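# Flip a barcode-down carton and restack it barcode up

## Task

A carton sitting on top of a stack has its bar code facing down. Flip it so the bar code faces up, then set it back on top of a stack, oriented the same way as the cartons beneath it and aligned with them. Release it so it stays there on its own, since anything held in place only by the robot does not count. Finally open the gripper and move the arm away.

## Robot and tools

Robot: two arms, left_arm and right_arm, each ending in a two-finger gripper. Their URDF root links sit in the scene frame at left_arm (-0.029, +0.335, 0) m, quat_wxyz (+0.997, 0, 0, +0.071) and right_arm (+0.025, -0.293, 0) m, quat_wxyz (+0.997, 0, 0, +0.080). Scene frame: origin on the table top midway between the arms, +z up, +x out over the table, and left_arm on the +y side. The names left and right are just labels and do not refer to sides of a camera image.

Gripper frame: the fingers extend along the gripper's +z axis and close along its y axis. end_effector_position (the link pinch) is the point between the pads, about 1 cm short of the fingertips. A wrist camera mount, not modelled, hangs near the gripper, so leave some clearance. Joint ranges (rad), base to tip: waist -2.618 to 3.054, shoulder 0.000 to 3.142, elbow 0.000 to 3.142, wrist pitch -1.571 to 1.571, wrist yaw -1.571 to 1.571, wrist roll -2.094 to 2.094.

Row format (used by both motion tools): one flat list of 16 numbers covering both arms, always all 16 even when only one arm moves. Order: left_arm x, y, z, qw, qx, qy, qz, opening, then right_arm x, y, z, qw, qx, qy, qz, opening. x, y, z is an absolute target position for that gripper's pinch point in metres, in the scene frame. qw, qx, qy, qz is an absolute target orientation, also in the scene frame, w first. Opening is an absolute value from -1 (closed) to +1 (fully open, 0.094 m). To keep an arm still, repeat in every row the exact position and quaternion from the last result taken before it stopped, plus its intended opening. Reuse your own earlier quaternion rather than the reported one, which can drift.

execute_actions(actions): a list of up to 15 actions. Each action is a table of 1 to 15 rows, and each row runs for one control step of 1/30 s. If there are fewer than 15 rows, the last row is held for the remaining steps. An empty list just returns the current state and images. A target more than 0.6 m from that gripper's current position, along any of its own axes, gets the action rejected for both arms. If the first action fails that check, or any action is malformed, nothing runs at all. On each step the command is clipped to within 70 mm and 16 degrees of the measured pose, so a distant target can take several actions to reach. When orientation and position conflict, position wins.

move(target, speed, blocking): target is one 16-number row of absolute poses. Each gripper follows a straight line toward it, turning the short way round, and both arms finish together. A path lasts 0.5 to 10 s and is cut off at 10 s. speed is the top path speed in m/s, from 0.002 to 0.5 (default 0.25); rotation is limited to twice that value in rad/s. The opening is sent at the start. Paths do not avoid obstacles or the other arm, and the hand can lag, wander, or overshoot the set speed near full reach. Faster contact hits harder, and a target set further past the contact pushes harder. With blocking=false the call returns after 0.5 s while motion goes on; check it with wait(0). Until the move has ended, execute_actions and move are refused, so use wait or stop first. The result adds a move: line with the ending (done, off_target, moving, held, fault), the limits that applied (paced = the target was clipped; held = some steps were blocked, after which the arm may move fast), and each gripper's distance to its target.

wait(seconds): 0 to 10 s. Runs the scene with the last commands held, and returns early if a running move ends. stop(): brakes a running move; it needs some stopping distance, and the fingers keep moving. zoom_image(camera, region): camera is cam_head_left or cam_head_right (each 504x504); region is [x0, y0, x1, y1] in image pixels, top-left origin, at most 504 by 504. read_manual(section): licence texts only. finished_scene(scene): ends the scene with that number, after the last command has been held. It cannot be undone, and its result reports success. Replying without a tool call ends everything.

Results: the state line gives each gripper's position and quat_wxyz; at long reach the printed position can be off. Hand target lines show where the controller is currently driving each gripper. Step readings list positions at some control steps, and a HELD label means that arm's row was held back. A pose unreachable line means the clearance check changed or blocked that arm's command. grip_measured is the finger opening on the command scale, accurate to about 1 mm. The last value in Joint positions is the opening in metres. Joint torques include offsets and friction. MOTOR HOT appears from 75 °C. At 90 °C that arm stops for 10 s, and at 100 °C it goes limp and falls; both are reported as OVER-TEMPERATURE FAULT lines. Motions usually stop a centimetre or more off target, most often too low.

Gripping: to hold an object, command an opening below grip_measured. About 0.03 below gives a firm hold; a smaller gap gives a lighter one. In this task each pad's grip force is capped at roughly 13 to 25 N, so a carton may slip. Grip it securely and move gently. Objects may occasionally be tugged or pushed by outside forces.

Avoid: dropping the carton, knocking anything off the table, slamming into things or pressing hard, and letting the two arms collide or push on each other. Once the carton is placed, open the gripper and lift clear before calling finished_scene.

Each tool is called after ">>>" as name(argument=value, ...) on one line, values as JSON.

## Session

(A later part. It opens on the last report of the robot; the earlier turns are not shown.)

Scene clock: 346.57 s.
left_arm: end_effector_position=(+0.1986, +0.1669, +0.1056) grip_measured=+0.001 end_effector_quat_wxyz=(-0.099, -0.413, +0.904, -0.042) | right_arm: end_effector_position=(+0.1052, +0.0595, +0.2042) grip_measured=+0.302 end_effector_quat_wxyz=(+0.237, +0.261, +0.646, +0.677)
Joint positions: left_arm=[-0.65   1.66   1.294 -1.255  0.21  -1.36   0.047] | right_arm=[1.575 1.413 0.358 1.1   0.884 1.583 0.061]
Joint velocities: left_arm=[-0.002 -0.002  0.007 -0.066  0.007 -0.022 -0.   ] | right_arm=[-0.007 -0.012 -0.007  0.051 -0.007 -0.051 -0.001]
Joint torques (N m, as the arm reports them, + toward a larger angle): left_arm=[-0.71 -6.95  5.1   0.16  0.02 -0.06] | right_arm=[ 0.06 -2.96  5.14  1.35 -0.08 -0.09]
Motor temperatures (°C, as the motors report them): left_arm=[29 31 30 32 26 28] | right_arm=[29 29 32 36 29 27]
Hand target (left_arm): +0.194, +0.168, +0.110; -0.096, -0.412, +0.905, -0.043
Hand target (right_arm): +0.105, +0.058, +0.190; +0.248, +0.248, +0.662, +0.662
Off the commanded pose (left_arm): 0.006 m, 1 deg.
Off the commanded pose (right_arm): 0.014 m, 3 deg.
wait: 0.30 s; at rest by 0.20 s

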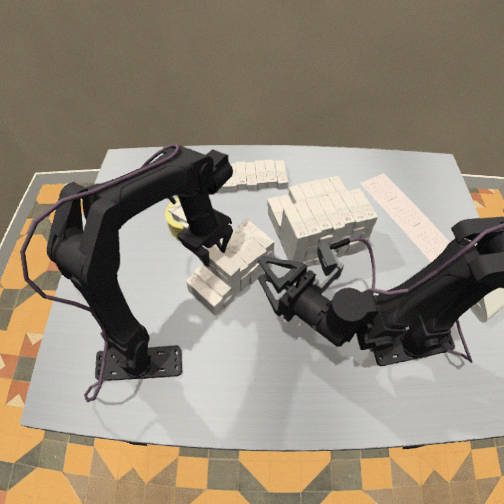

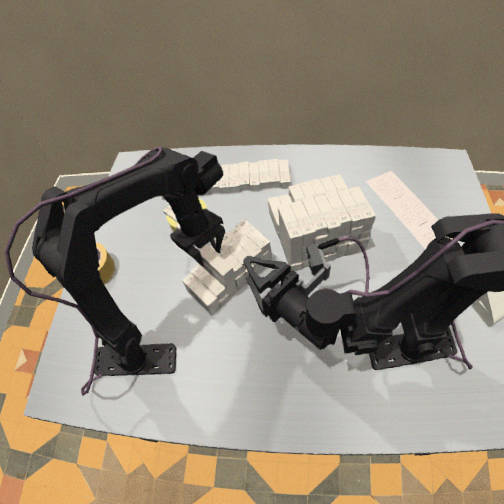

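>>> execute_actions(actions=[[[0.193,0.1685,0.110,-0.0951,-0.4124,0.9050,-0.0433,-0.03,0.105,0.058,0.19,0.2476,0.2476,0.6623,0.6623,0.3],[0.192,0.169,0.110,-0.0951,-0.4124,0.9050,-0.0433,-0.06,0.105,0.058,0.19,0.2476,0.2476,0.6623,0.6623,0.3],[0.191,0.170,0.110,-0.0951,-0.4124,0.9050,-0.0433,-0.09,0.105,0.058,0.19,0.2476,0.2476,0.6623,0.6623,0.3],[0.191,0.170,0.110,-0.0951,-0.4124,0.9050,-0.0433,-0.12,0.105,0.058,0.19,0.2476,0.2476,0.6623,0.6623,0.3],[0.191,0.170,0.110,-0.0951,-0.4124,0.9050,-0.0433,-0.15,0.105,0.058,0.19,0.2476,0.2476,0.6623,0.6623,0.3],[0.191,0.170,0.110,-0.0951,-0.4124,0.9050,-0.0433,-0.18,0.105,0.058,0.19,0.2476,0.2476,0.6623,0.6623,0.3],[0.191,0.170,0.110,-0.0951,-0.4124,0.9050,-0.0433,-0.21,0.105,0.058,0.19,0.2476,0.2476,0.6623,0.6623,0.3],[0.191,0.170,0.110,-0.0951,-0.4124,0.9050,-0.0433,-0.24,0.105,0.058,0.19,0.2476,0.2476,0.6623,0.6623,0.3],[0.191,0.170,0.110,-0.0951,-0.4124,0.9050,-0.0433,-0.27,0.105,0.058,0.19,0.2476,0.2476,0.6623,0.6623,0.3],[0.191,0.170,0.110,-0.0951,-0.4124,0.9050,-0.0433,-0.30,0.105,0.058,0.19,0.2476,0.2476,0.6623,0.6623,0.3],[0.191,0.170,0.110,-0.0951,-0.4124,0.9050,-0.0433,-0.33,0.105,0.058,0.19,0.2476,0.2476,0.6623,0.6623,0.3],[0.191,0.170,0.110,-0.0951,-0.4124,0.9050,-0.0433,-0.36,0.105,0.058,0.19,0.2476,0.2476,0.6623,0.6623,0.3],[0.191,0.170,0.110,-0.0951,-0.4124,0.9050,-0.0433,-0.39,0.105,0.058,0.19,0.2476,0.2476,0.6623,0.6623,0.3],[0.191,0.170,0.110,-0.0951,-0.4124,0.9050,-0.0433,-0.42,0.105,0.058,0.19,0.2476,0.2476,0.6623,0.6623,0.3],[0.191,0.170,0.110,-0.0951,-0.4124,0.9050,-0.0433,-0.45,0.105,0.058,0.19,0.2476,0.2476,0.6623,0.6623,0.3]],[[0.191,0.170,0.110,-0.0951,-0.4124,0.9050,-0.0433,-0.5,0.105,0.058,0.19,0.2476,0.2476,0.6623,0.6623,0.3]]])

>>> zoom_image(camera="cam_head_left", region=[180, 220, 260, 300])

>>> zoom_image(camera="cam_head_right", region=[175, 220, 255, 300])

Scene clock: 370.03 s.
left_arm: end_effector_position=(+0.1949, +0.1689, +0.1056) grip_measured=-0.399 end_effector_quat_wxyz=(-0.100, -0.414, +0.904, -0.042) | right_arm: end_effector_position=(+0.1052, +0.0595, +0.2042) grip_measured=+0.302 end_effector_quat_wxyz=(+0.237, +0.261, +0.646, +0.677)
Joint positions: left_arm=[-0.65   1.645  1.278 -1.254  0.21  -1.362  0.028] | right_arm=[1.575 1.413 0.358 1.1   0.884 1.583 0.061]
Joint velocities: left_arm=[-0.002 -0.012 -0.007 -0.051 -0.007 -0.022  0.001] | right_arm=[-0.002 -0.002 -0.002 -0.037 -0.007  0.022  0.001]
Joint torques (N m, as the arm reports them, + toward a larger angle): left_arm=[-0.64 -6.92  5.24  0.18  0.04 -0.05] | right_arm=[-0.2  -2.95  5.28  1.43 -0.13 -0.04]
Motor temperatures (°C, as the motors report them): left_arm=[29 32 29 32 26 28] | right_arm=[29 29 32 36 29 27]
Hand target (left_arm): +0.191, +0.170, +0.110; -0.095, -0.412, +0.905, -0.043
Hand target (right_arm): +0.105, +0.058, +0.190; +0.248, +0.248, +0.662, +0.662
Off the commanded pose (left_arm): 0.006 m, 1 deg.
Off the commanded pose (right_arm): 0.014 m, 3 deg.
Step readings (end_effector_position; steps 1 to 15: 1st action; 16 to 30: 2nd action):
0: left_arm (+0.1986, +0.1669, +0.1056) | right_arm (+0.1052, +0.0595, +0.2042)
1: left_arm (+0.1986, +0.1669, +0.1056) | right_arm (+0.1052, +0.0595, +0.2042)
2: left_arm (+0.1983, +0.1670, +0.1055) | right_arm (+0.1052, +0.0595, +0.2042)
4: left_arm (+0.1962, +0.1682, +0.1050) | right_arm (+0.1052, +0.0595, +0.2042)
8: left_arm (+0.1949, +0.1689, +0.1055) | right_arm (+0.1052, +0.0595, +0.2042)
15: left_arm (+0.1949, +0.1689, +0.1056) | right_arm (+0.1052, +0.0595, +0.2042)
16: left_arm (+0.1949, +0.1689, +0.1056) | right_arm (+0.1052, +0.0595, +0.2042)
17: left_arm (+0.1949, +0.1689, +0.1056) | right_arm (+0.1052, +0.0595, +0.2042)
19: left_arm (+0.1949, +0.1689, +0.1056) | right_arm (+0.1052, +0.0595, +0.2042)
23: left_arm (+0.1949, +0.1689, +0.1056) | right_arm (+0.1052, +0.0595, +0.2042)
30: end_effector_position above

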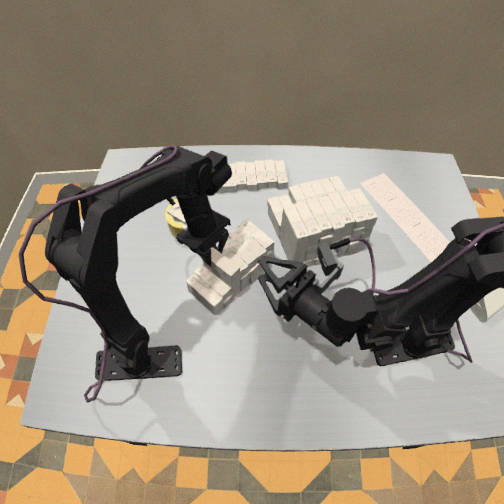

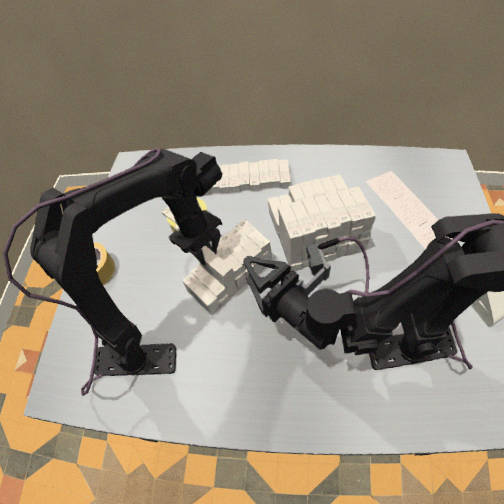

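Region (180, 220, 260, 300) of cam_head_left's 504x504 image, scaled by 6.300, with more detail than that image has.

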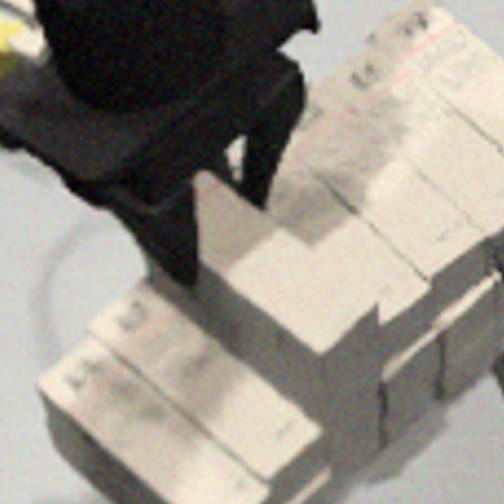

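Region (175, 220, 255, 300) of cam_head_right's 504x504 image, scaled by 6.300, with more detail than that image has.

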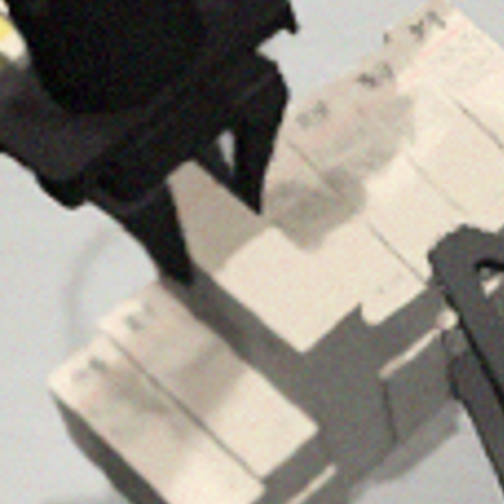

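>>> move(target=[0.183, 0.157, 0.208, -0.0404, -0.3965, 0.9029, -0.1611, -0.5, 0.108, 0.066, 0.172, 0.3320, 0.1591, 0.6889, 0.6243, 0.3], speed=0.15)

>>> zoom_image(camera="cam_head_left", region=[180, 190, 310, 320])

>>> zoom_image(camera="cam_head_right", region=[170, 190, 300, 320])

Scene clock: 425.43 s.
left_arm: end_effector_position=(+0.1871, +0.1608, +0.1968) grip_measured=-0.399 end_effector_quat_wxyz=(-0.039, -0.400, +0.903, -0.149) | right_arm: end_effector_position=(+0.1045, +0.0699, +0.1856) grip_measured=+0.302 end_effector_quat_wxyz=(+0.321, +0.171, +0.676, +0.641)
Joint positions: left_arm=[-0.673  1.421  1.403 -1.352  0.237 -1.39   0.028] | right_arm=[1.566 1.545 0.358 1.229 0.867 1.323 0.061]
Joint velocities: left_arm=[-0.002  0.012 -0.017 -0.081  0.022 -0.022  0.   ] | right_arm=[-0.002 -0.007 -0.007  0.037 -0.051  0.007 -0.   ]
Joint torques (N m, as the arm reports them, + toward a larger angle): left_arm=[-0.95 -4.88  8.59  0.54  0.27 -0.05] | right_arm=[-0.83 -3.48  4.23  1.44 -0.03 -0.09]
Motor temperatures (°C, as the motors report them): left_arm=[29 33 29 32 26 28] | right_arm=[29 29 32 37 29 27]
Hand target (left_arm): +0.182, +0.158, +0.208; -0.039, -0.395, +0.904, -0.160
Hand target (right_arm): +0.108, +0.066, +0.172; +0.332, +0.159, +0.689, +0.624
Off the commanded pose (left_arm): 0.012 m, 1 deg.
Off the commanded pose (right_arm): 0.015 m, 3 deg.
move: off_target (left_arm, right_arm)

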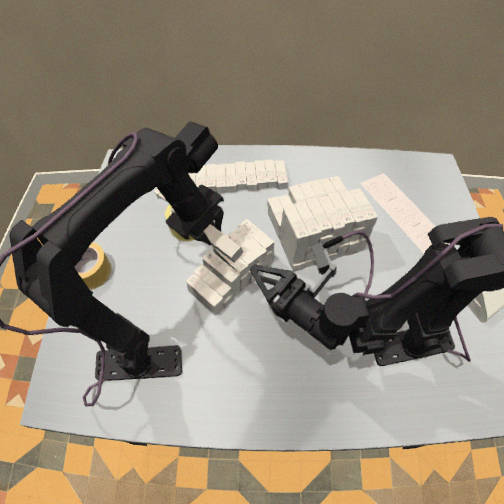

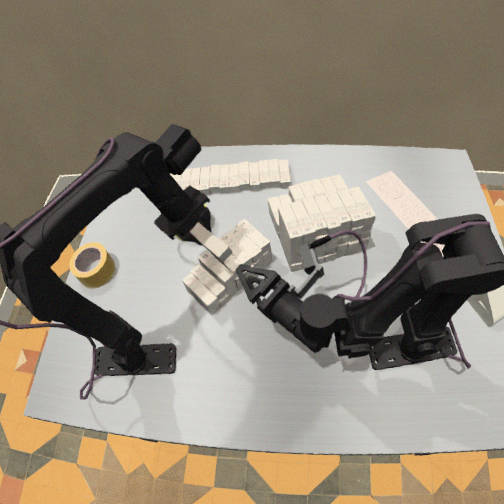

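Region (180, 190, 310, 320) of cam_head_left's 504x504 image, scaled by 3.877, with more detail than that image has.

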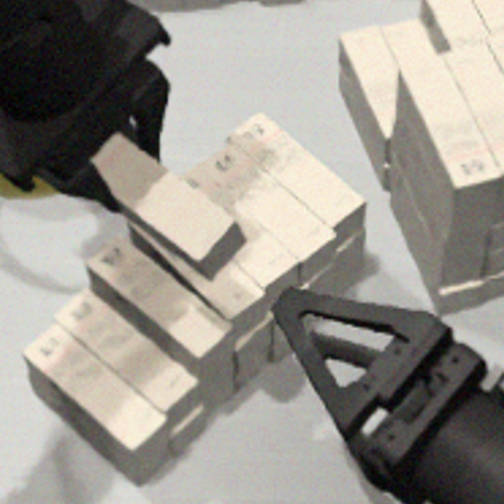

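Region (170, 190, 300, 320) of cam_head_right's 504x504 image, scaled by 3.877, with more detail than that image has.

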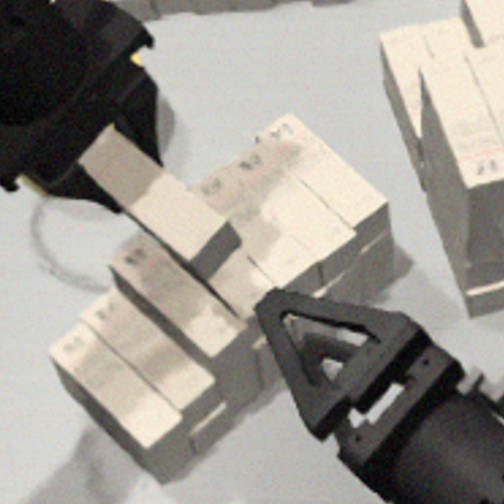

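>>> move(target=[0.183, 0.157, 0.208, -0.0404, -0.3965, 0.9029, -0.1611, -0.5, 0.155, 0.119, 0.188, 0.3320, 0.1591, 0.6889, 0.6243, 1.0], speed=0.1)

>>> zoom_image(camera="cam_head_left", region=[180, 200, 290, 310])

>>> zoom_image(camera="cam_head_right", region=[170, 200, 280, 310])

Scene clock: 478.20 s.
left_arm: end_effector_position=(+0.1867, +0.1605, +0.1969) grip_measured=-0.399 end_effector_quat_wxyz=(-0.041, -0.402, +0.903, -0.150) | right_arm: end_effector_position=(+0.1521, +0.1124, +0.1904) grip_measured=+1.000 end_effector_quat_wxyz=(+0.329, +0.164, +0.682, +0.632)
Joint positions: left_arm=[-0.673  1.421  1.403 -1.352  0.239 -1.393  0.028] | right_arm=[1.368 1.652 0.525 1.147 0.672 1.314 0.094]
Joint velocities: left_arm=[-0.002 -0.022 -0.017 -0.037  0.051 -0.022 -0.002] | right_arm=[ 0.022 -0.002 -0.007  0.022 -0.007  0.007  0.   ]
Joint torques (N m, as the arm reports them, + toward a larger angle): left_arm=[-0.93 -4.82  8.74  0.56  0.25 -0.04] | right_arm=[-0.83 -5.03  9.45  1.31 -0.04 -0.09]
Motor temperatures (°C, as the motors report them): left_arm=[29 31 31 32 26 28] | right_arm=[29 29 32 38 29 27]
Hand target (left_arm): +0.183, +0.157, +0.208; -0.040, -0.396, +0.903, -0.161
Hand target (right_arm): +0.155, +0.119, +0.189; +0.334, +0.158, +0.688, +0.625
Off the commanded pose (left_arm): 0.012 m, 1 deg.
Off the commanded pose (right_arm): 0.008 m, 1 deg.
move: off_target (left_arm)

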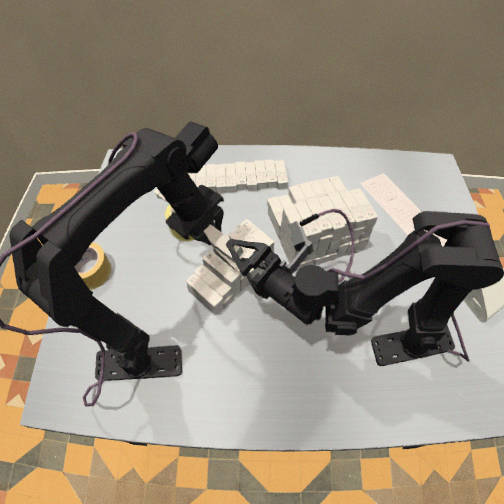

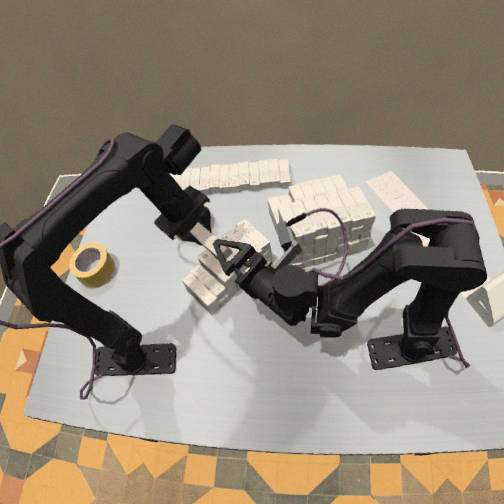

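Region (180, 200, 290, 310) of cam_head_left's 504x504 image, scaled by 4.582, with more detail than that image has.

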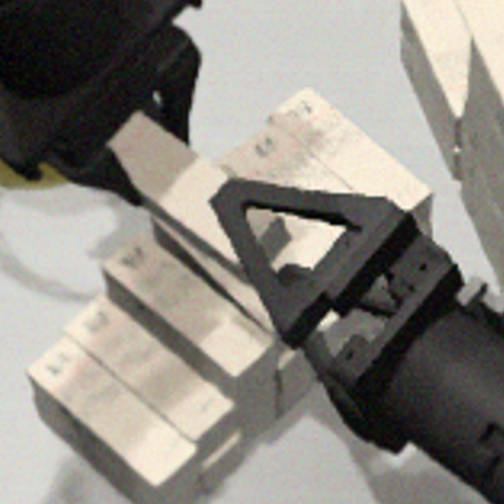

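Region (170, 200, 280, 310) of cam_head_right's 504x504 image, scaled by 4.582, with more detail than that image has.

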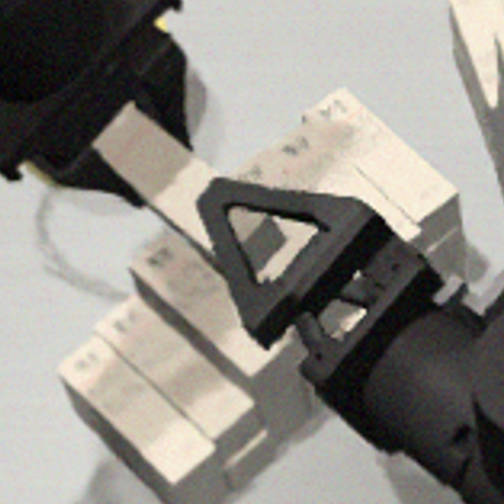

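>>> move(target=[0.183, 0.157, 0.208, -0.0404, -0.3965, 0.9029, -0.1611, -0.5, 0.164, 0.135, 0.188, 0.3320, 0.1591, 0.6889, 0.6243, 0.4], speed=0.06)

>>> zoom_image(camera="cam_head_left", region=[185, 205, 275, 295])

>>> zoom_image(camera="cam_head_right", region=[175, 205, 265, 295])

Scene clock: 493.73 s.
left_arm: end_effector_position=(+0.1867, +0.1605, +0.1969) grip_measured=-0.399 end_effector_quat_wxyz=(-0.041, -0.402, +0.903, -0.150) | right_arm: end_effector_position=(+0.1601, +0.1284, +0.1901) grip_measured=+0.402 end_effector_quat_wxyz=(+0.328, +0.163, +0.684, +0.631)
Joint positions: left_arm=[-0.673  1.421  1.403 -1.352  0.239 -1.393  0.028] | right_arm=[1.342 1.704 0.59  1.131 0.644 1.315 0.066]
Joint velocities: left_arm=[ 0.012 -0.017  0.002  0.066  0.051  0.051  0.001] | right_arm=[ 0.007 -0.017  0.012  0.007  0.022  0.007 -0.001]
Joint torques (N m, as the arm reports them, + toward a larger angle): left_arm=[-0.9  -4.75  8.82  0.55  0.27 -0.04] | right_arm=[-0.72 -5.77  9.36  1.4  -0.03 -0.04]
Motor temperatures (°C, as the motors report them): left_arm=[29 31 31 32 26 28] | right_arm=[29 29 34 38 29 27]
Hand target (left_arm): +0.183, +0.157, +0.208; -0.040, -0.396, +0.903, -0.161
Hand target (right_arm): +0.164, +0.135, +0.188; +0.332, +0.159, +0.689, +0.625
Off the commanded pose (left_arm): 0.012 m, 1 deg.
Off the commanded pose (right_arm): 0.008 m, 1 deg.
move: off_target (left_arm)

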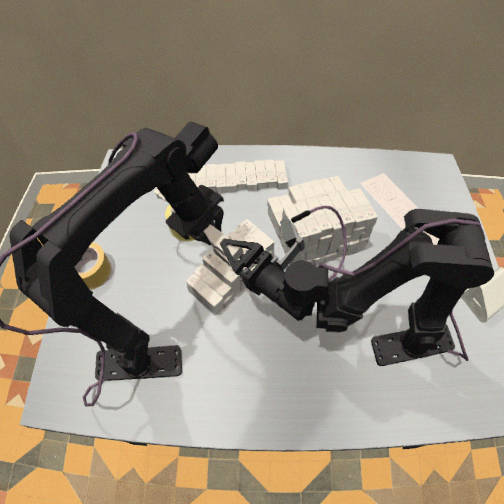

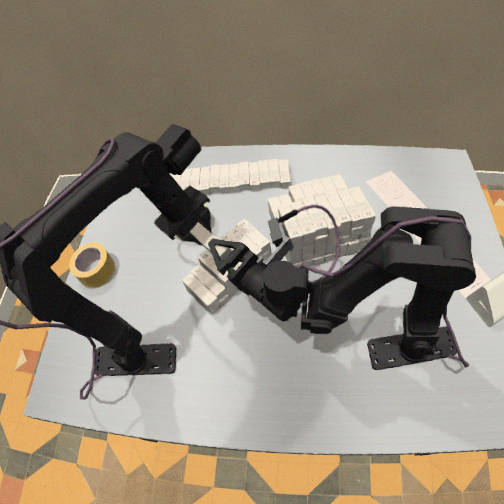

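Region (185, 205, 275, 295) of cam_head_left's 504x504 image, scaled by 5.600, with more detail than that image has.

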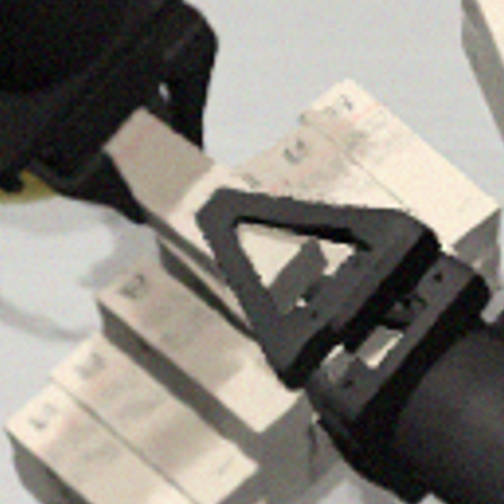

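Region (175, 205, 265, 295) of cam_head_right's 504x504 image, scaled by 5.600, with more detail than that image has.

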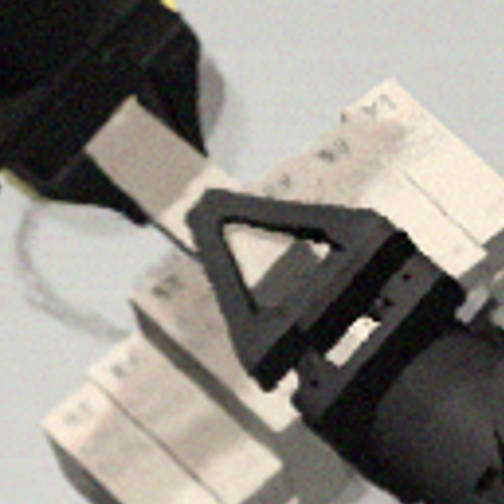

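>>> execute_actions(actions=[[[0.183,0.157,0.208,-0.0404,-0.3965,0.9029,-0.1611,-0.5,0.164,0.135,0.188,0.3320,0.1591,0.6889,0.6243,0.3],[0.183,0.157,0.208,-0.0404,-0.3965,0.9029,-0.1611,-0.5,0.164,0.135,0.188,0.3320,0.1591,0.6889,0.6243,0.22],[0.183,0.157,0.208,-0.0404,-0.3965,0.9029,-0.1611,-0.5,0.164,0.135,0.188,0.3320,0.1591,0.6889,0.6243,0.14],[0.183,0.157,0.208,-0.0404,-0.3965,0.9029,-0.1611,-0.5,0.164,0.135,0.188,0.3320,0.1591,0.6889,0.6243,0.06],[0.183,0.157,0.208,-0.0404,-0.3965,0.9029,-0.1611,-0.5,0.164,0.135,0.188,0.3320,0.1591,0.6889,0.6243,0.0],[0.183,0.157,0.208,-0.0404,-0.3965,0.9029,-0.1611,-0.5,0.164,0.135,0.188,0.3320,0.1591,0.6889,0.6243,-0.05],[0.183,0.157,0.208,-0.0404,-0.3965,0.9029,-0.1611,-0.5,0.164,0.135,0.188,0.3320,0.1591,0.6889,0.6243,-0.1],[0.183,0.157,0.208,-0.0404,-0.3965,0.9029,-0.1611,-0.5,0.164,0.135,0.188,0.3320,0.1591,0.6889,0.6243,-0.15]]])

>>> zoom_image(camera="cam_head_left", region=[185, 205, 275, 295])

>>> zoom_image(camera="cam_head_right", region=[175, 205, 265, 295])

Scene clock: 509.80 s.
left_arm: end_effector_position=(+0.1868, +0.1606, +0.1968) grip_measured=-0.399 end_effector_quat_wxyz=(-0.040, -0.402, +0.903, -0.149) | right_arm: end_effector_position=(+0.1592, +0.1307, +0.1956) grip_measured=-0.148 end_effector_quat_wxyz=(+0.325, +0.163, +0.678, +0.639)
Joint positions: left_arm=[-0.673  1.421  1.403 -1.352  0.239 -1.393  0.028] | right_arm=[1.342 1.704 0.598 1.142 0.636 1.315 0.04 ]
Joint velocities: left_arm=[ 0.002  0.012 -0.007  0.007 -0.007 -0.022 -0.   ] | right_arm=[-0.007  0.007 -0.007 -0.037  0.051 -0.007 -0.   ]
Joint torques (N m, as the arm reports them, + toward a larger angle): left_arm=[-0.84 -4.8   8.68  0.56  0.28 -0.04] | right_arm=[-0.66 -5.88  8.95  1.21 -0.03 -0.01]
Motor temperatures (°C, as the motors report them): left_arm=[29 31 31 32 26 28] | right_arm=[29 30 34 39 29 27]
Hand target (left_arm): +0.183, +0.157, +0.208; -0.040, -0.396, +0.903, -0.161
Hand target (right_arm): +0.164, +0.135, +0.188; +0.332, +0.159, +0.688, +0.625
Off the commanded pose (left_arm): 0.012 m, 1 deg.
Off the commanded pose (right_arm): 0.010 m, 2 deg.
Step readings (end_effector_position):
0: left_arm (+0.1867, +0.1605, +0.1969) | right_arm (+0.1600, +0.1286, +0.1898)
1: left_arm (+0.1867, +0.1605, +0.1969) | right_arm (+0.1599, +0.1286, +0.1898)
2: left_arm (+0.1867, +0.1605, +0.1969) | right_arm (+0.1599, +0.1286, +0.1898)
4: left_arm (+0.1867, +0.1605, +0.1969) | right_arm (+0.1598, +0.1287, +0.1899)
8: left_arm (+0.1868, +0.1606, +0.1968) | right_arm (+0.1593, +0.1305, +0.1947)
15: end_effector_position above

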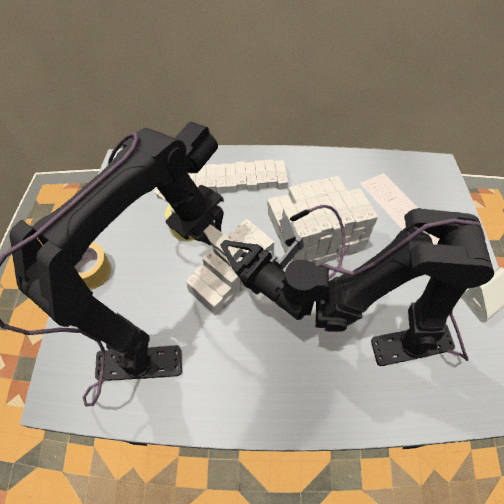

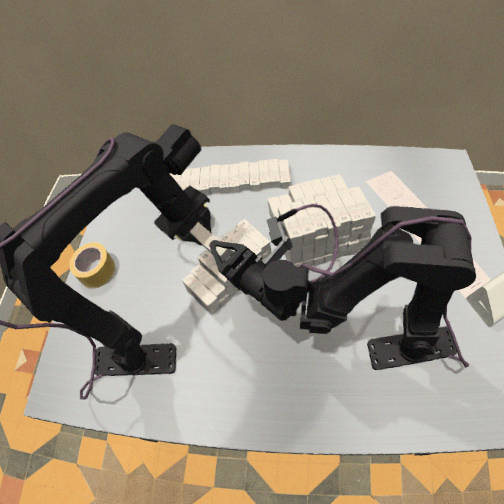

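Region (185, 205, 275, 295) of cam_head_left's 504x504 image, scaled by 5.600, with more detail than that image has.

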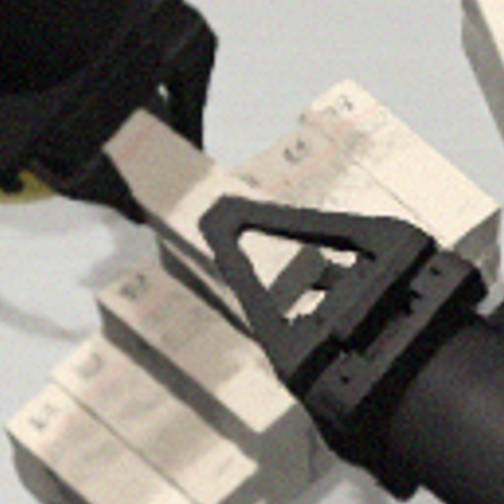

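Region (175, 205, 265, 295) of cam_head_right's 504x504 image, scaled by 5.600, with more detail than that image has.

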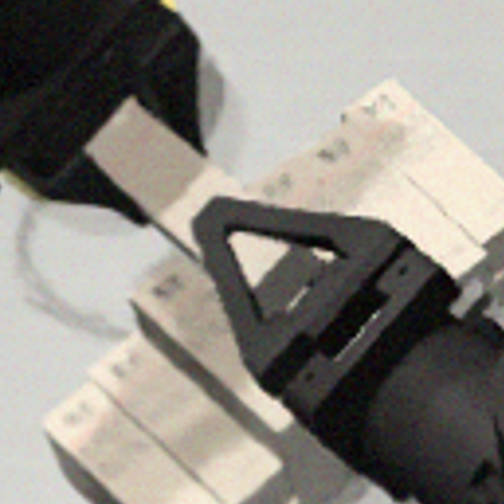

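>>> move(target=[0.183, 0.157, 0.208, -0.0404, -0.3965, 0.9029, -0.1611, -0.5, 0.1615, 0.137, 0.205, 0.3320, 0.1591, 0.6889, 0.6243, -0.15], speed=0.05)

Scene clock: 521.60 s.
left_arm: end_effector_position=(+0.1869, +0.1607, +0.1968) grip_measured=-0.399 end_effector_quat_wxyz=(-0.040, -0.402, +0.903, -0.149) | right_arm: end_effector_position=(+0.1597, +0.1345, +0.1962) grip_measured=-0.148 end_effector_quat_wxyz=(+0.327, +0.159, +0.688, +0.628)
Joint positions: left_arm=[-0.673  1.421  1.403 -1.352  0.238 -1.393  0.028] | right_arm=[1.342 1.688 0.624 1.066 0.638 1.315 0.04 ]
Joint velocities: left_arm=[ 0.007 -0.002  0.002  0.022 -0.11  -0.066 -0.001] | right_arm=[ 0.012 -0.017  0.007 -0.051  0.051  0.007  0.   ]
Joint torques (N m, as the arm reports them, + toward a larger angle): left_arm=[-0.89 -4.73  8.71  0.56  0.29 -0.05] | right_arm=[-0.09 -9.14  9.49  1.23  0.09 -0.05]
Motor temperatures (°C, as the motors report them): left_arm=[29 31 31 31 26 28] | right_arm=[29 30 34 38 29 27]
Hand target (left_arm): +0.183, +0.157, +0.208; -0.040, -0.396, +0.903, -0.161
Hand target (right_arm): +0.161, +0.137, +0.205; +0.333, +0.159, +0.688, +0.625
Off the commanded pose (left_arm): 0.012 m, 1 deg.
Off the commanded pose (right_arm): 0.009 m, 1 deg.
move: off_target (left_arm)

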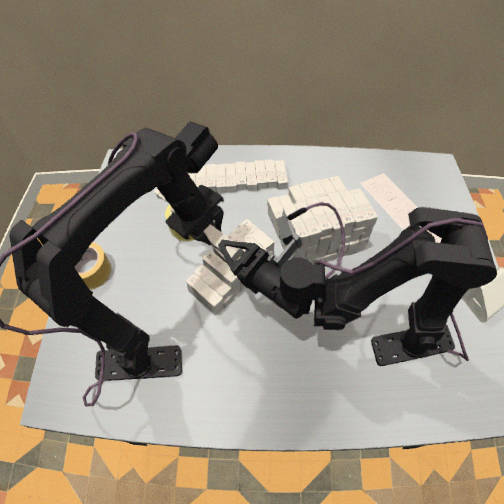

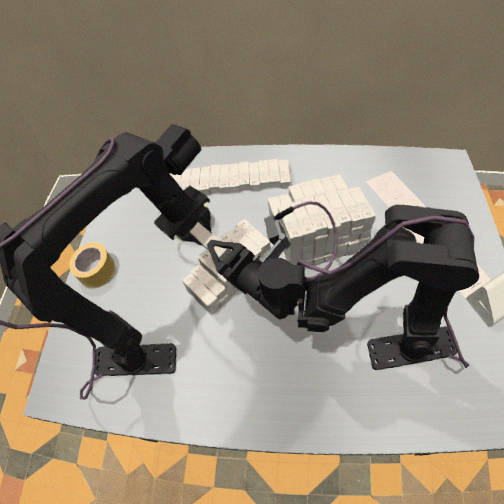

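>>> move(target=[0.183, 0.157, 0.208, -0.0404, -0.3965, 0.9029, -0.1611, -0.5, 0.1605, 0.134, 0.216, 0.3320, 0.1591, 0.6889, 0.6243, -0.15], speed=0.05)

>>> zoom_image(camera="cam_head_left", region=[185, 205, 275, 295])

Scene clock: 538.47 s.
left_arm: end_effector_position=(+0.1867, +0.1605, +0.1969) grip_measured=-0.399 end_effector_quat_wxyz=(-0.041, -0.402, +0.903, -0.150) | right_arm: end_effector_position=(+0.1597, +0.1304, +0.1991) grip_measured=-0.148 end_effector_quat_wxyz=(+0.329, +0.155, +0.698, +0.617)
Joint positions: left_arm=[-0.673  1.421  1.403 -1.352  0.239 -1.393  0.028] | right_arm=[1.342 1.641 0.625 0.989 0.64  1.316 0.04 ]
Joint velocities: left_arm=[-0.002  0.012  0.002  0.037  0.037 -0.022 -0.001] | right_arm=[-0.017  0.007 -0.012 -0.051 -0.022 -0.007 -0.001]
Joint torques (N m, as the arm reports them, + toward a larger angle): left_arm=[-0.92 -4.76  8.8   0.55  0.26 -0.06] | right_arm=[ 0.16 -9.44 10.3   1.32  0.1  -0.02]
Motor temperatures (°C, as the motors report them): left_arm=[29 31 32 31 26 28] | right_arm=[29 31 35 38 29 27]
Hand target (left_arm): +0.183, +0.157, +0.208; -0.040, -0.396, +0.903, -0.161
Hand target (right_arm): +0.160, +0.133, +0.216; +0.332, +0.159, +0.689, +0.625
Off the commanded pose (left_arm): 0.012 m, 1 deg.
Off the commanded pose (right_arm): 0.017 m, 1 deg.
move: off_target (left_arm, right_arm)

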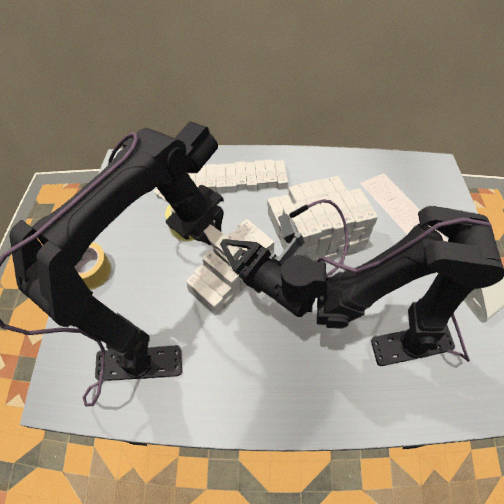

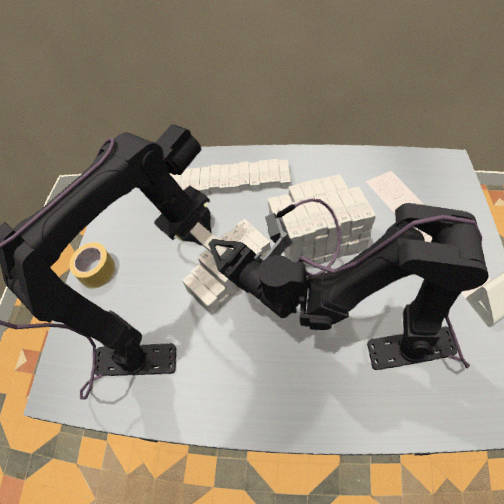

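Region (185, 205, 275, 295) of cam_head_left's 504x504 image, scaled by 5.600, with more detail than that image has.

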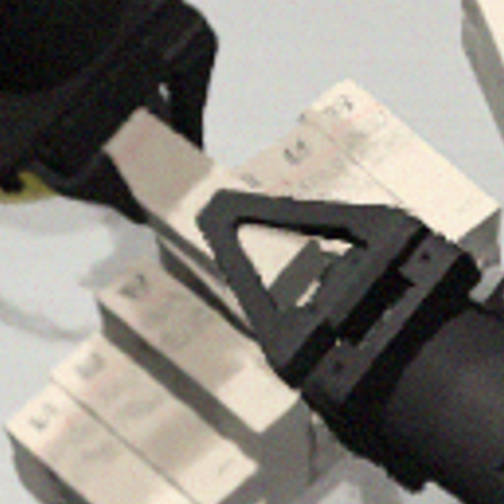

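>>> execute_actions(actions=[[[0.183,0.157,0.208,-0.0404,-0.3965,0.9029,-0.1611,-0.5,0.1605,0.134,0.218,0.3335,0.1584,0.6859,0.6270,-0.15],[0.183,0.157,0.208,-0.0404,-0.3965,0.9029,-0.1611,-0.5,0.1605,0.134,0.220,0.3349,0.1577,0.6829,0.6297,-0.17],[0.183,0.157,0.208,-0.0404,-0.3965,0.9029,-0.1611,-0.5,0.1605,0.134,0.222,0.3363,0.1570,0.6799,0.6325,-0.19],[0.183,0.157,0.208,-0.0404,-0.3965,0.9029,-0.1611,-0.5,0.1605,0.134,0.222,0.3363,0.1570,0.6799,0.6325,-0.21],[0.183,0.157,0.208,-0.0404,-0.3965,0.9029,-0.1611,-0.5,0.1605,0.134,0.222,0.3363,0.1570,0.6799,0.6325,-0.23],[0.183,0.157,0.208,-0.0404,-0.3965,0.9029,-0.1611,-0.5,0.1605,0.134,0.222,0.3363,0.1570,0.6799,0.6325,-0.25],[0.183,0.157,0.208,-0.0404,-0.3965,0.9029,-0.1611,-0.5,0.1605,0.134,0.222,0.3363,0.1570,0.6799,0.6325,-0.27],[0.183,0.157,0.208,-0.0404,-0.3965,0.9029,-0.1611,-0.5,0.1605,0.134,0.222,0.3363,0.1570,0.6799,0.6325,-0.29],[0.183,0.157,0.208,-0.0404,-0.3965,0.9029,-0.1611,-0.5,0.1605,0.134,0.222,0.3363,0.1570,0.6799,0.6325,-0.31],[0.183,0.157,0.208,-0.0404,-0.3965,0.9029,-0.1611,-0.5,0.1605,0.134,0.222,0.3363,0.1570,0.6799,0.6325,-0.33],[0.183,0.157,0.208,-0.0404,-0.3965,0.9029,-0.1611,-0.5,0.1605,0.134,0.222,0.3363,0.1570,0.6799,0.6325,-0.35],[0.183,0.157,0.208,-0.0404,-0.3965,0.9029,-0.1611,-0.5,0.1605,0.134,0.222,0.3363,0.1570,0.6799,0.6325,-0.37],[0.183,0.157,0.208,-0.0404,-0.3965,0.9029,-0.1611,-0.5,0.1605,0.134,0.222,0.3363,0.1570,0.6799,0.6325,-0.39],[0.183,0.157,0.208,-0.0404,-0.3965,0.9029,-0.1611,-0.5,0.1605,0.134,0.222,0.3363,0.1570,0.6799,0.6325,-0.41],[0.183,0.157,0.208,-0.0404,-0.3965,0.9029,-0.1611,-0.5,0.1605,0.134,0.222,0.3363,0.1570,0.6799,0.6325,-0.43]],[[0.183,0.157,0.208,-0.0404,-0.3965,0.9029,-0.1611,-0.5,0.1605,0.134,0.222,0.3363,0.1570,0.6799,0.6325,-0.45],[0.183,0.157,0.208,-0.0404,-0.3965,0.9029,-0.1611,-0.5,0.1605,0.134,0.222,0.3363,0.1570,0.6799,0.6325,-0.47],[0.183,0.157,0.208,-0.0404,-0.3965,0.9029,-0.1611,-0.5,0.1605,0.134,0.222,0.3363,0.1570,0.6799,0.6325,-0.49],[0.183,0.157,0.208,-0.0404,-0.3965,0.9029,-0.1611,-0.5,0.1605,0.134,0.222,0.3363,0.1570,0.6799,0.6325,-0.51],[0.183,0.157,0.208,-0.0404,-0.3965,0.9029,-0.1611,-0.5,0.1605,0.134,0.222,0.3363,0.1570,0.6799,0.6325,-0.53],[0.183,0.157,0.208,-0.0404,-0.3965,0.9029,-0.1611,-0.5,0.1605,0.134,0.222,0.3363,0.1570,0.6799,0.6325,-0.56],[0.183,0.157,0.208,-0.0404,-0.3965,0.9029,-0.1611,-0.5,0.1605,0.134,0.222,0.3363,0.1570,0.6799,0.6325,-0.59],[0.183,0.157,0.208,-0.0404,-0.3965,0.9029,-0.1611,-0.5,0.1605,0.134,0.222,0.3363,0.1570,0.6799,0.6325,-0.62],[0.183,0.157,0.208,-0.0404,-0.3965,0.9029,-0.1611,-0.5,0.1605,0.134,0.222,0.3363,0.1570,0.6799,0.6325,-0.65]]])

>>> zoom_image(camera="cam_head_left", region=[185, 205, 275, 295])

Scene clock: 575.73 s.
left_arm: end_effector_position=(+0.1866, +0.1604, +0.1969) grip_measured=-0.399 end_effector_quat_wxyz=(-0.041, -0.402, +0.902, -0.150) | right_arm: end_effector_position=(+0.1598, +0.1305, +0.2029) grip_measured=-0.376 end_effector_quat_wxyz=(+0.331, +0.155, +0.693, +0.621)
Joint positions: left_arm=[-0.673  1.421  1.403 -1.352  0.24  -1.394  0.028] | right_arm=[1.342 1.641 0.625 1.006 0.64  1.306 0.029]
Joint velocities: left_arm=[ 0.002 -0.007 -0.012  0.022 -0.037 -0.022  0.   ] | right_arm=[-0.002 -0.012 -0.012  0.037 -0.007 -0.007 -0.001]
Joint torques (N m, as the arm reports them, + toward a larger angle): left_arm=[-0.92 -4.74  8.76  0.55  0.25 -0.05] | right_arm=[ 0.18 -9.1  10.18  1.52  0.1  -0.09]
Motor temperatures (°C, as the motors report them): left_arm=[29 31 32 31 27 28] | right_arm=[29 32 36 39 29 27]
Hand target (left_arm): +0.183, +0.157, +0.208; -0.040, -0.396, +0.903, -0.161
Hand target (right_arm): +0.160, +0.133, +0.222; +0.336, +0.157, +0.680, +0.633
Off the commanded pose (left_arm): 0.012 m, 1 deg.
Off the commanded pose (right_arm): 0.019 m, 2 deg.
Step readings (end_effector_position; steps 1 to 15: 1st action; 16 to 30: 2nd action):
0: left_arm (+0.1867, +0.1605, +0.1969) | right_arm (+0.1597, +0.1304, +0.1986)
1: left_arm (+0.1867, +0.1605, +0.1969) | right_arm (+0.1598, +0.1304, +0.1986)
2: left_arm (+0.1867, +0.1605, +0.1969) | right_arm (+0.1598, +0.1304, +0.1986)
4: left_arm (+0.1867, +0.1605, +0.1969) | right_arm (+0.1598, +0.1304, +0.1992)
8: left_arm (+0.1867, +0.1605, +0.1969) | right_arm (+0.1598, +0.1304, +0.2007)
15: left_arm (+0.1866, +0.1604, +0.1969) | right_arm (+0.1598, +0.1305, +0.2029)
16: left_arm (+0.1866, +0.1604, +0.1969) | right_arm (+0.1598, +0.1305, +0.2029)
17: left_arm (+0.1866, +0.1604, +0.1969) | right_arm (+0.1598, +0.1305, +0.2029)
19: left_arm (+0.1866, +0.1604, +0.1969) | right_arm (+0.1598, +0.1305, +0.2029)
23: left_arm (+0.1866, +0.1604, +0.1969) | right_arm (+0.1598, +0.1305, +0.2029)
30: end_effector_position above

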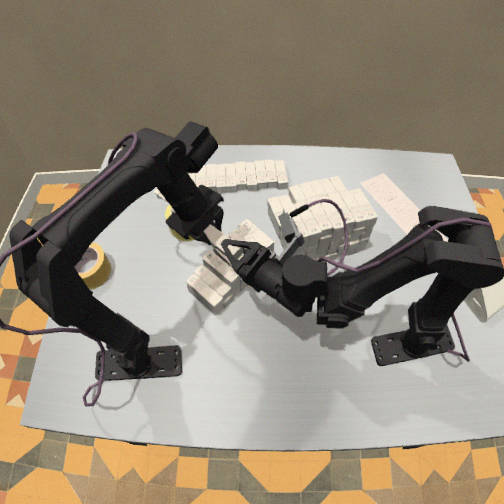

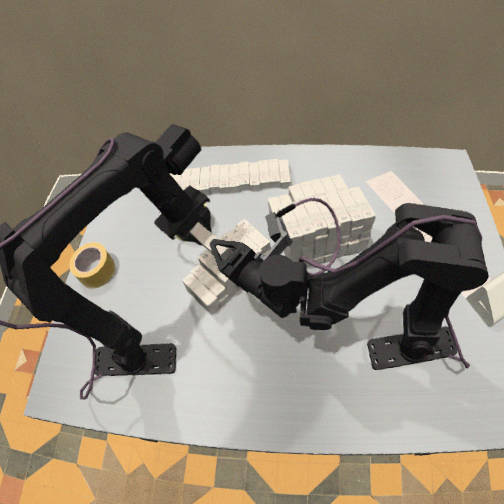

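Region (185, 205, 275, 295) of cam_head_left's 504x504 image, scaled by 5.600, with more detail than that image has.

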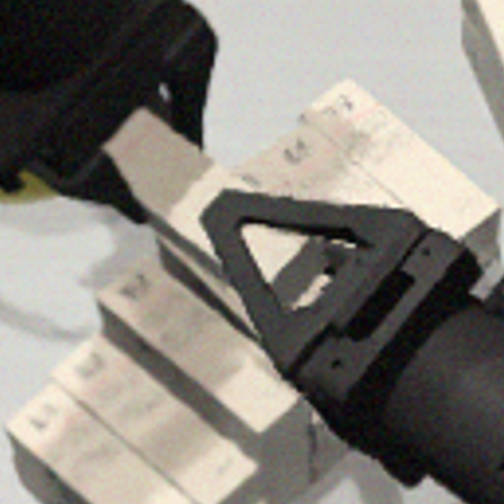

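>>> move(target=[0.183, 0.157, 0.208, -0.0404, -0.3965, 0.9029, -0.1611, 0.5, 0.1605, 0.134, 0.220, 0.6465, -0.6724, 0.1865, -0.3084, -0.65], speed=0.5)

>>> zoom_image(camera="cam_head_left", region=[185, 205, 275, 295])

>>> zoom_image(camera="cam_head_right", region=[175, 205, 265, 295])

Scene clock: 604.20 s.
left_arm: end_effector_position=(+0.1865, +0.1602, +0.1969) grip_measured=+0.499 end_effector_quat_wxyz=(-0.041, -0.402, +0.902, -0.150) | right_arm: end_effector_position=(+0.1615, +0.1289, +0.1994) grip_measured=-0.398 end_effector_quat_wxyz=(-0.625, +0.691, -0.181, +0.314)
Joint positions: left_arm=[-0.673  1.421  1.403 -1.352  0.241 -1.394  0.07 ] | right_arm=[ 1.342  1.641  0.625  0.99   0.653 -1.764  0.028]
Joint velocities: left_arm=[-0.002 -0.007  0.012  0.051 -0.066  0.037 -0.001] | right_arm=[-0.012 -0.017  0.007 -0.051  0.022 -0.066  0.001]
Joint torques (N m, as the arm reports them, + toward a larger angle): left_arm=[-0.93 -4.81  8.8   0.54  0.23 -0.05] | right_arm=[ 0.02 -8.57  9.72  1.73 -0.01  0.07]
Motor temperatures (°C, as the motors report them): left_arm=[29 31 32 31 27 28] | right_arm=[29 33 36 40 29 27]
Hand target (left_arm): +0.183, +0.157, +0.208; -0.040, -0.396, +0.903, -0.161
Hand target (right_arm): +0.160, +0.133, +0.220; -0.646, +0.673, -0.187, +0.308
Off the commanded pose (left_arm): 0.012 m, 1 deg.
Off the commanded pose (right_arm): 0.021 m, 3 deg.
move: off_target (left_arm, right_arm)

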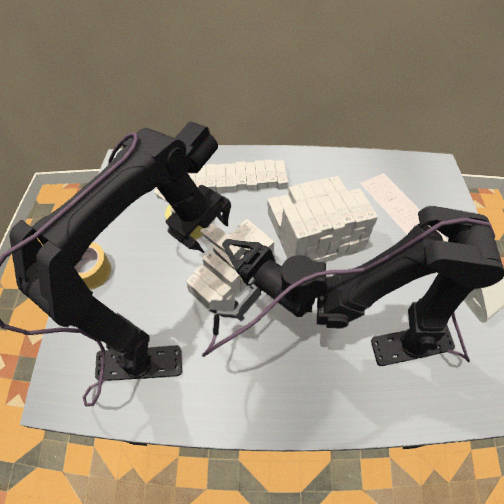

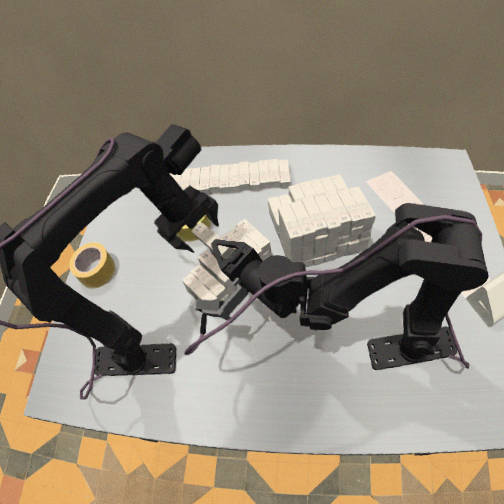

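Region (185, 205, 275, 295) of cam_head_left's 504x504 image, scaled by 5.600, with more detail than that image has.

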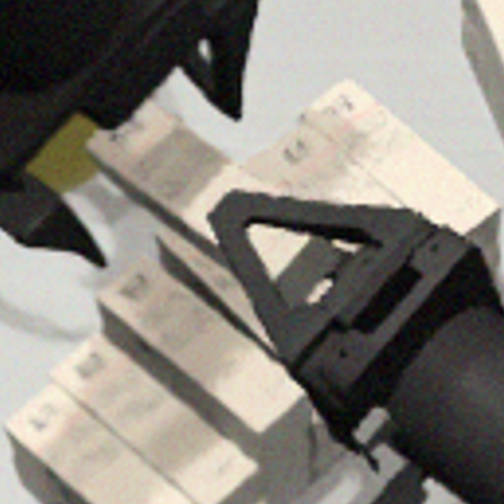

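Region (175, 205, 265, 295) of cam_head_right's 504x504 image, scaled by 5.600, with more detail than that image has.

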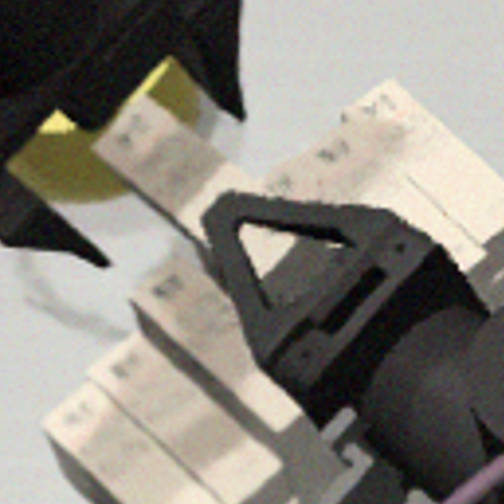

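>>> execute_actions(actions=[[[0.183,0.157,0.208,-0.0404,-0.3965,0.9029,-0.1611,0.4,0.1598,0.1346,0.2214,0.6470,-0.6721,0.1802,-0.3115,-0.65],[0.183,0.157,0.208,-0.0404,-0.3965,0.9029,-0.1611,0.3,0.1591,0.1352,0.2228,0.6476,-0.6717,0.1739,-0.3145,-0.65],[0.183,0.157,0.208,-0.0404,-0.3965,0.9029,-0.1611,0.2,0.1584,0.1358,0.2242,0.6481,-0.6714,0.1675,-0.3176,-0.65],[0.183,0.157,0.208,-0.0404,-0.3965,0.9029,-0.1611,0.1,0.1577,0.1364,0.2256,0.6486,-0.6710,0.1612,-0.3206,-0.65],[0.183,0.157,0.208,-0.0404,-0.3965,0.9029,-0.1611,0.0,0.1570,0.1371,0.227,0.6492,-0.6707,0.1549,-0.3237,-0.65],[0.183,0.157,0.208,-0.0404,-0.3965,0.9029,-0.1611,-0.1,0.1570,0.1371,0.227,0.6492,-0.6707,0.1549,-0.3237,-0.65]]])

>>> zoom_image(camera="cam_head_left", region=[185, 205, 275, 295])

>>> zoom_image(camera="cam_head_right", region=[175, 205, 265, 295])

Scene clock: 645.47 s.
left_arm: end_effector_position=(+0.1865, +0.1602, +0.1970) grip_measured=-0.099 end_effector_quat_wxyz=(-0.042, -0.402, +0.902, -0.150) | right_arm: end_effector_position=(+0.1580, +0.1319, +0.2053) grip_measured=-0.398 end_effector_quat_wxyz=(-0.626, +0.691, -0.150, +0.328)
Joint positions: left_arm=[-0.673  1.421  1.403 -1.352  0.242 -1.394  0.042] | right_arm=[ 1.342  1.641  0.625  1.018  0.628 -1.84   0.028]
Joint velocities: left_arm=[ 0.002 -0.002  0.002  0.051 -0.022 -0.007 -0.001] | right_arm=[-0.007  0.007 -0.017  0.051  0.051 -0.081 -0.001]
Joint torques (N m, as the arm reports them, + toward a larger angle): left_arm=[-0.93 -4.71  8.71  0.56  0.24 -0.04] | right_arm=[-0.02 -8.56  9.83  1.71 -0.07  0.06]
Motor temperatures (°C, as the motors report them): left_arm=[29 32 32 31 27 28] | right_arm=[29 33 36 42 29 27]
Hand target (left_arm): +0.183, +0.157, +0.208; -0.040, -0.396, +0.903, -0.161
Hand target (right_arm): +0.157, +0.136, +0.227; -0.649, +0.671, -0.155, +0.323
Off the commanded pose (left_arm): 0.012 m, 1 deg.
Off the commanded pose (right_arm): 0.022 m, 4 deg.
Step readings (end_effector_position):
0: left_arm (+0.1865, +0.1602, +0.1969) | right_arm (+0.1614, +0.1289, +0.1995)
1: left_arm (+0.1865, +0.1602, +0.1969) | right_arm (+0.1614, +0.1290, +0.1995)
2: left_arm (+0.1865, +0.1602, +0.1969) | right_arm (+0.1612, +0.1292, +0.1999)
4: left_arm (+0.1865, +0.1602, +0.1970) | right_arm (+0.1605, +0.1298, +0.2010)
8: left_arm (+0.1865, +0.1602, +0.1970) | right_arm (+0.1591, +0.1310, +0.2037)
15: end_effector_position above

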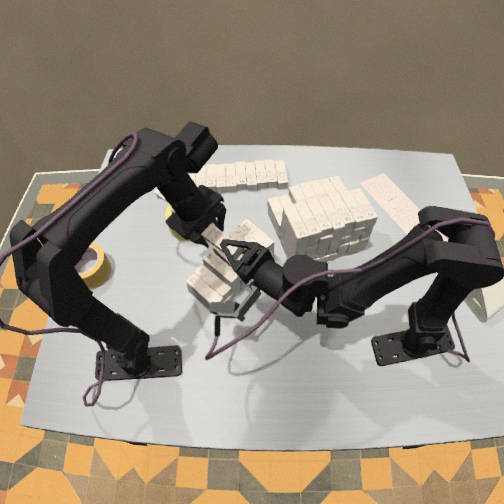

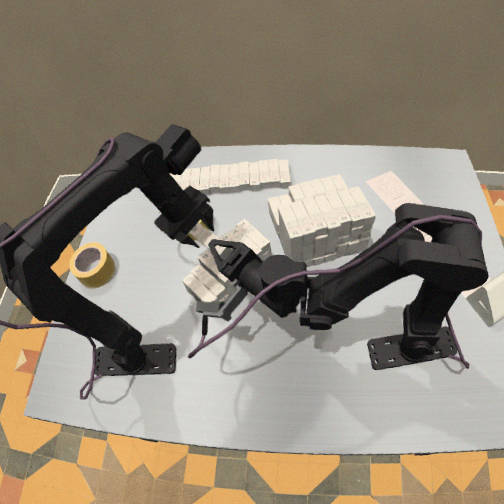

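Region (185, 205, 275, 295) of cam_head_left's 504x504 image, scaled by 5.600, with more detail than that image has.

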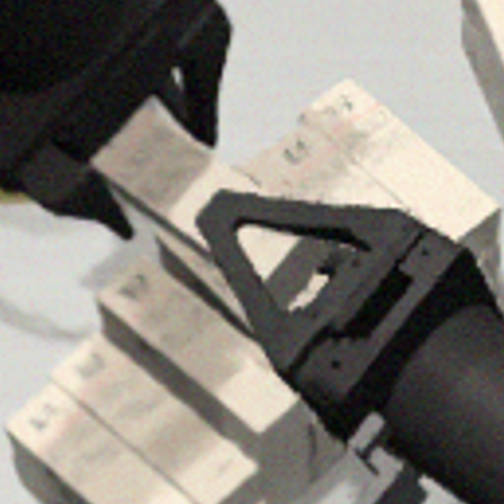

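Region (175, 205, 265, 295) of cam_head_right's 504x504 image, scaled by 5.600, with more detail than that image has.

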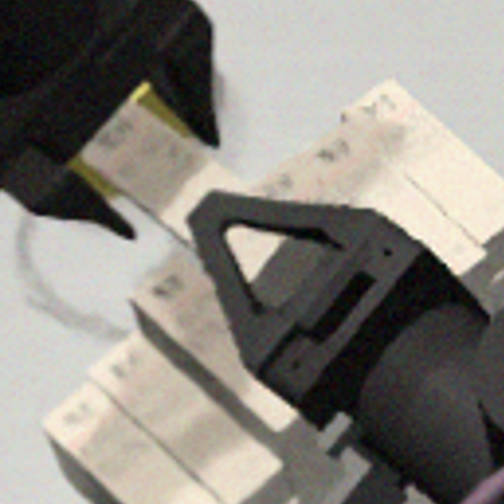

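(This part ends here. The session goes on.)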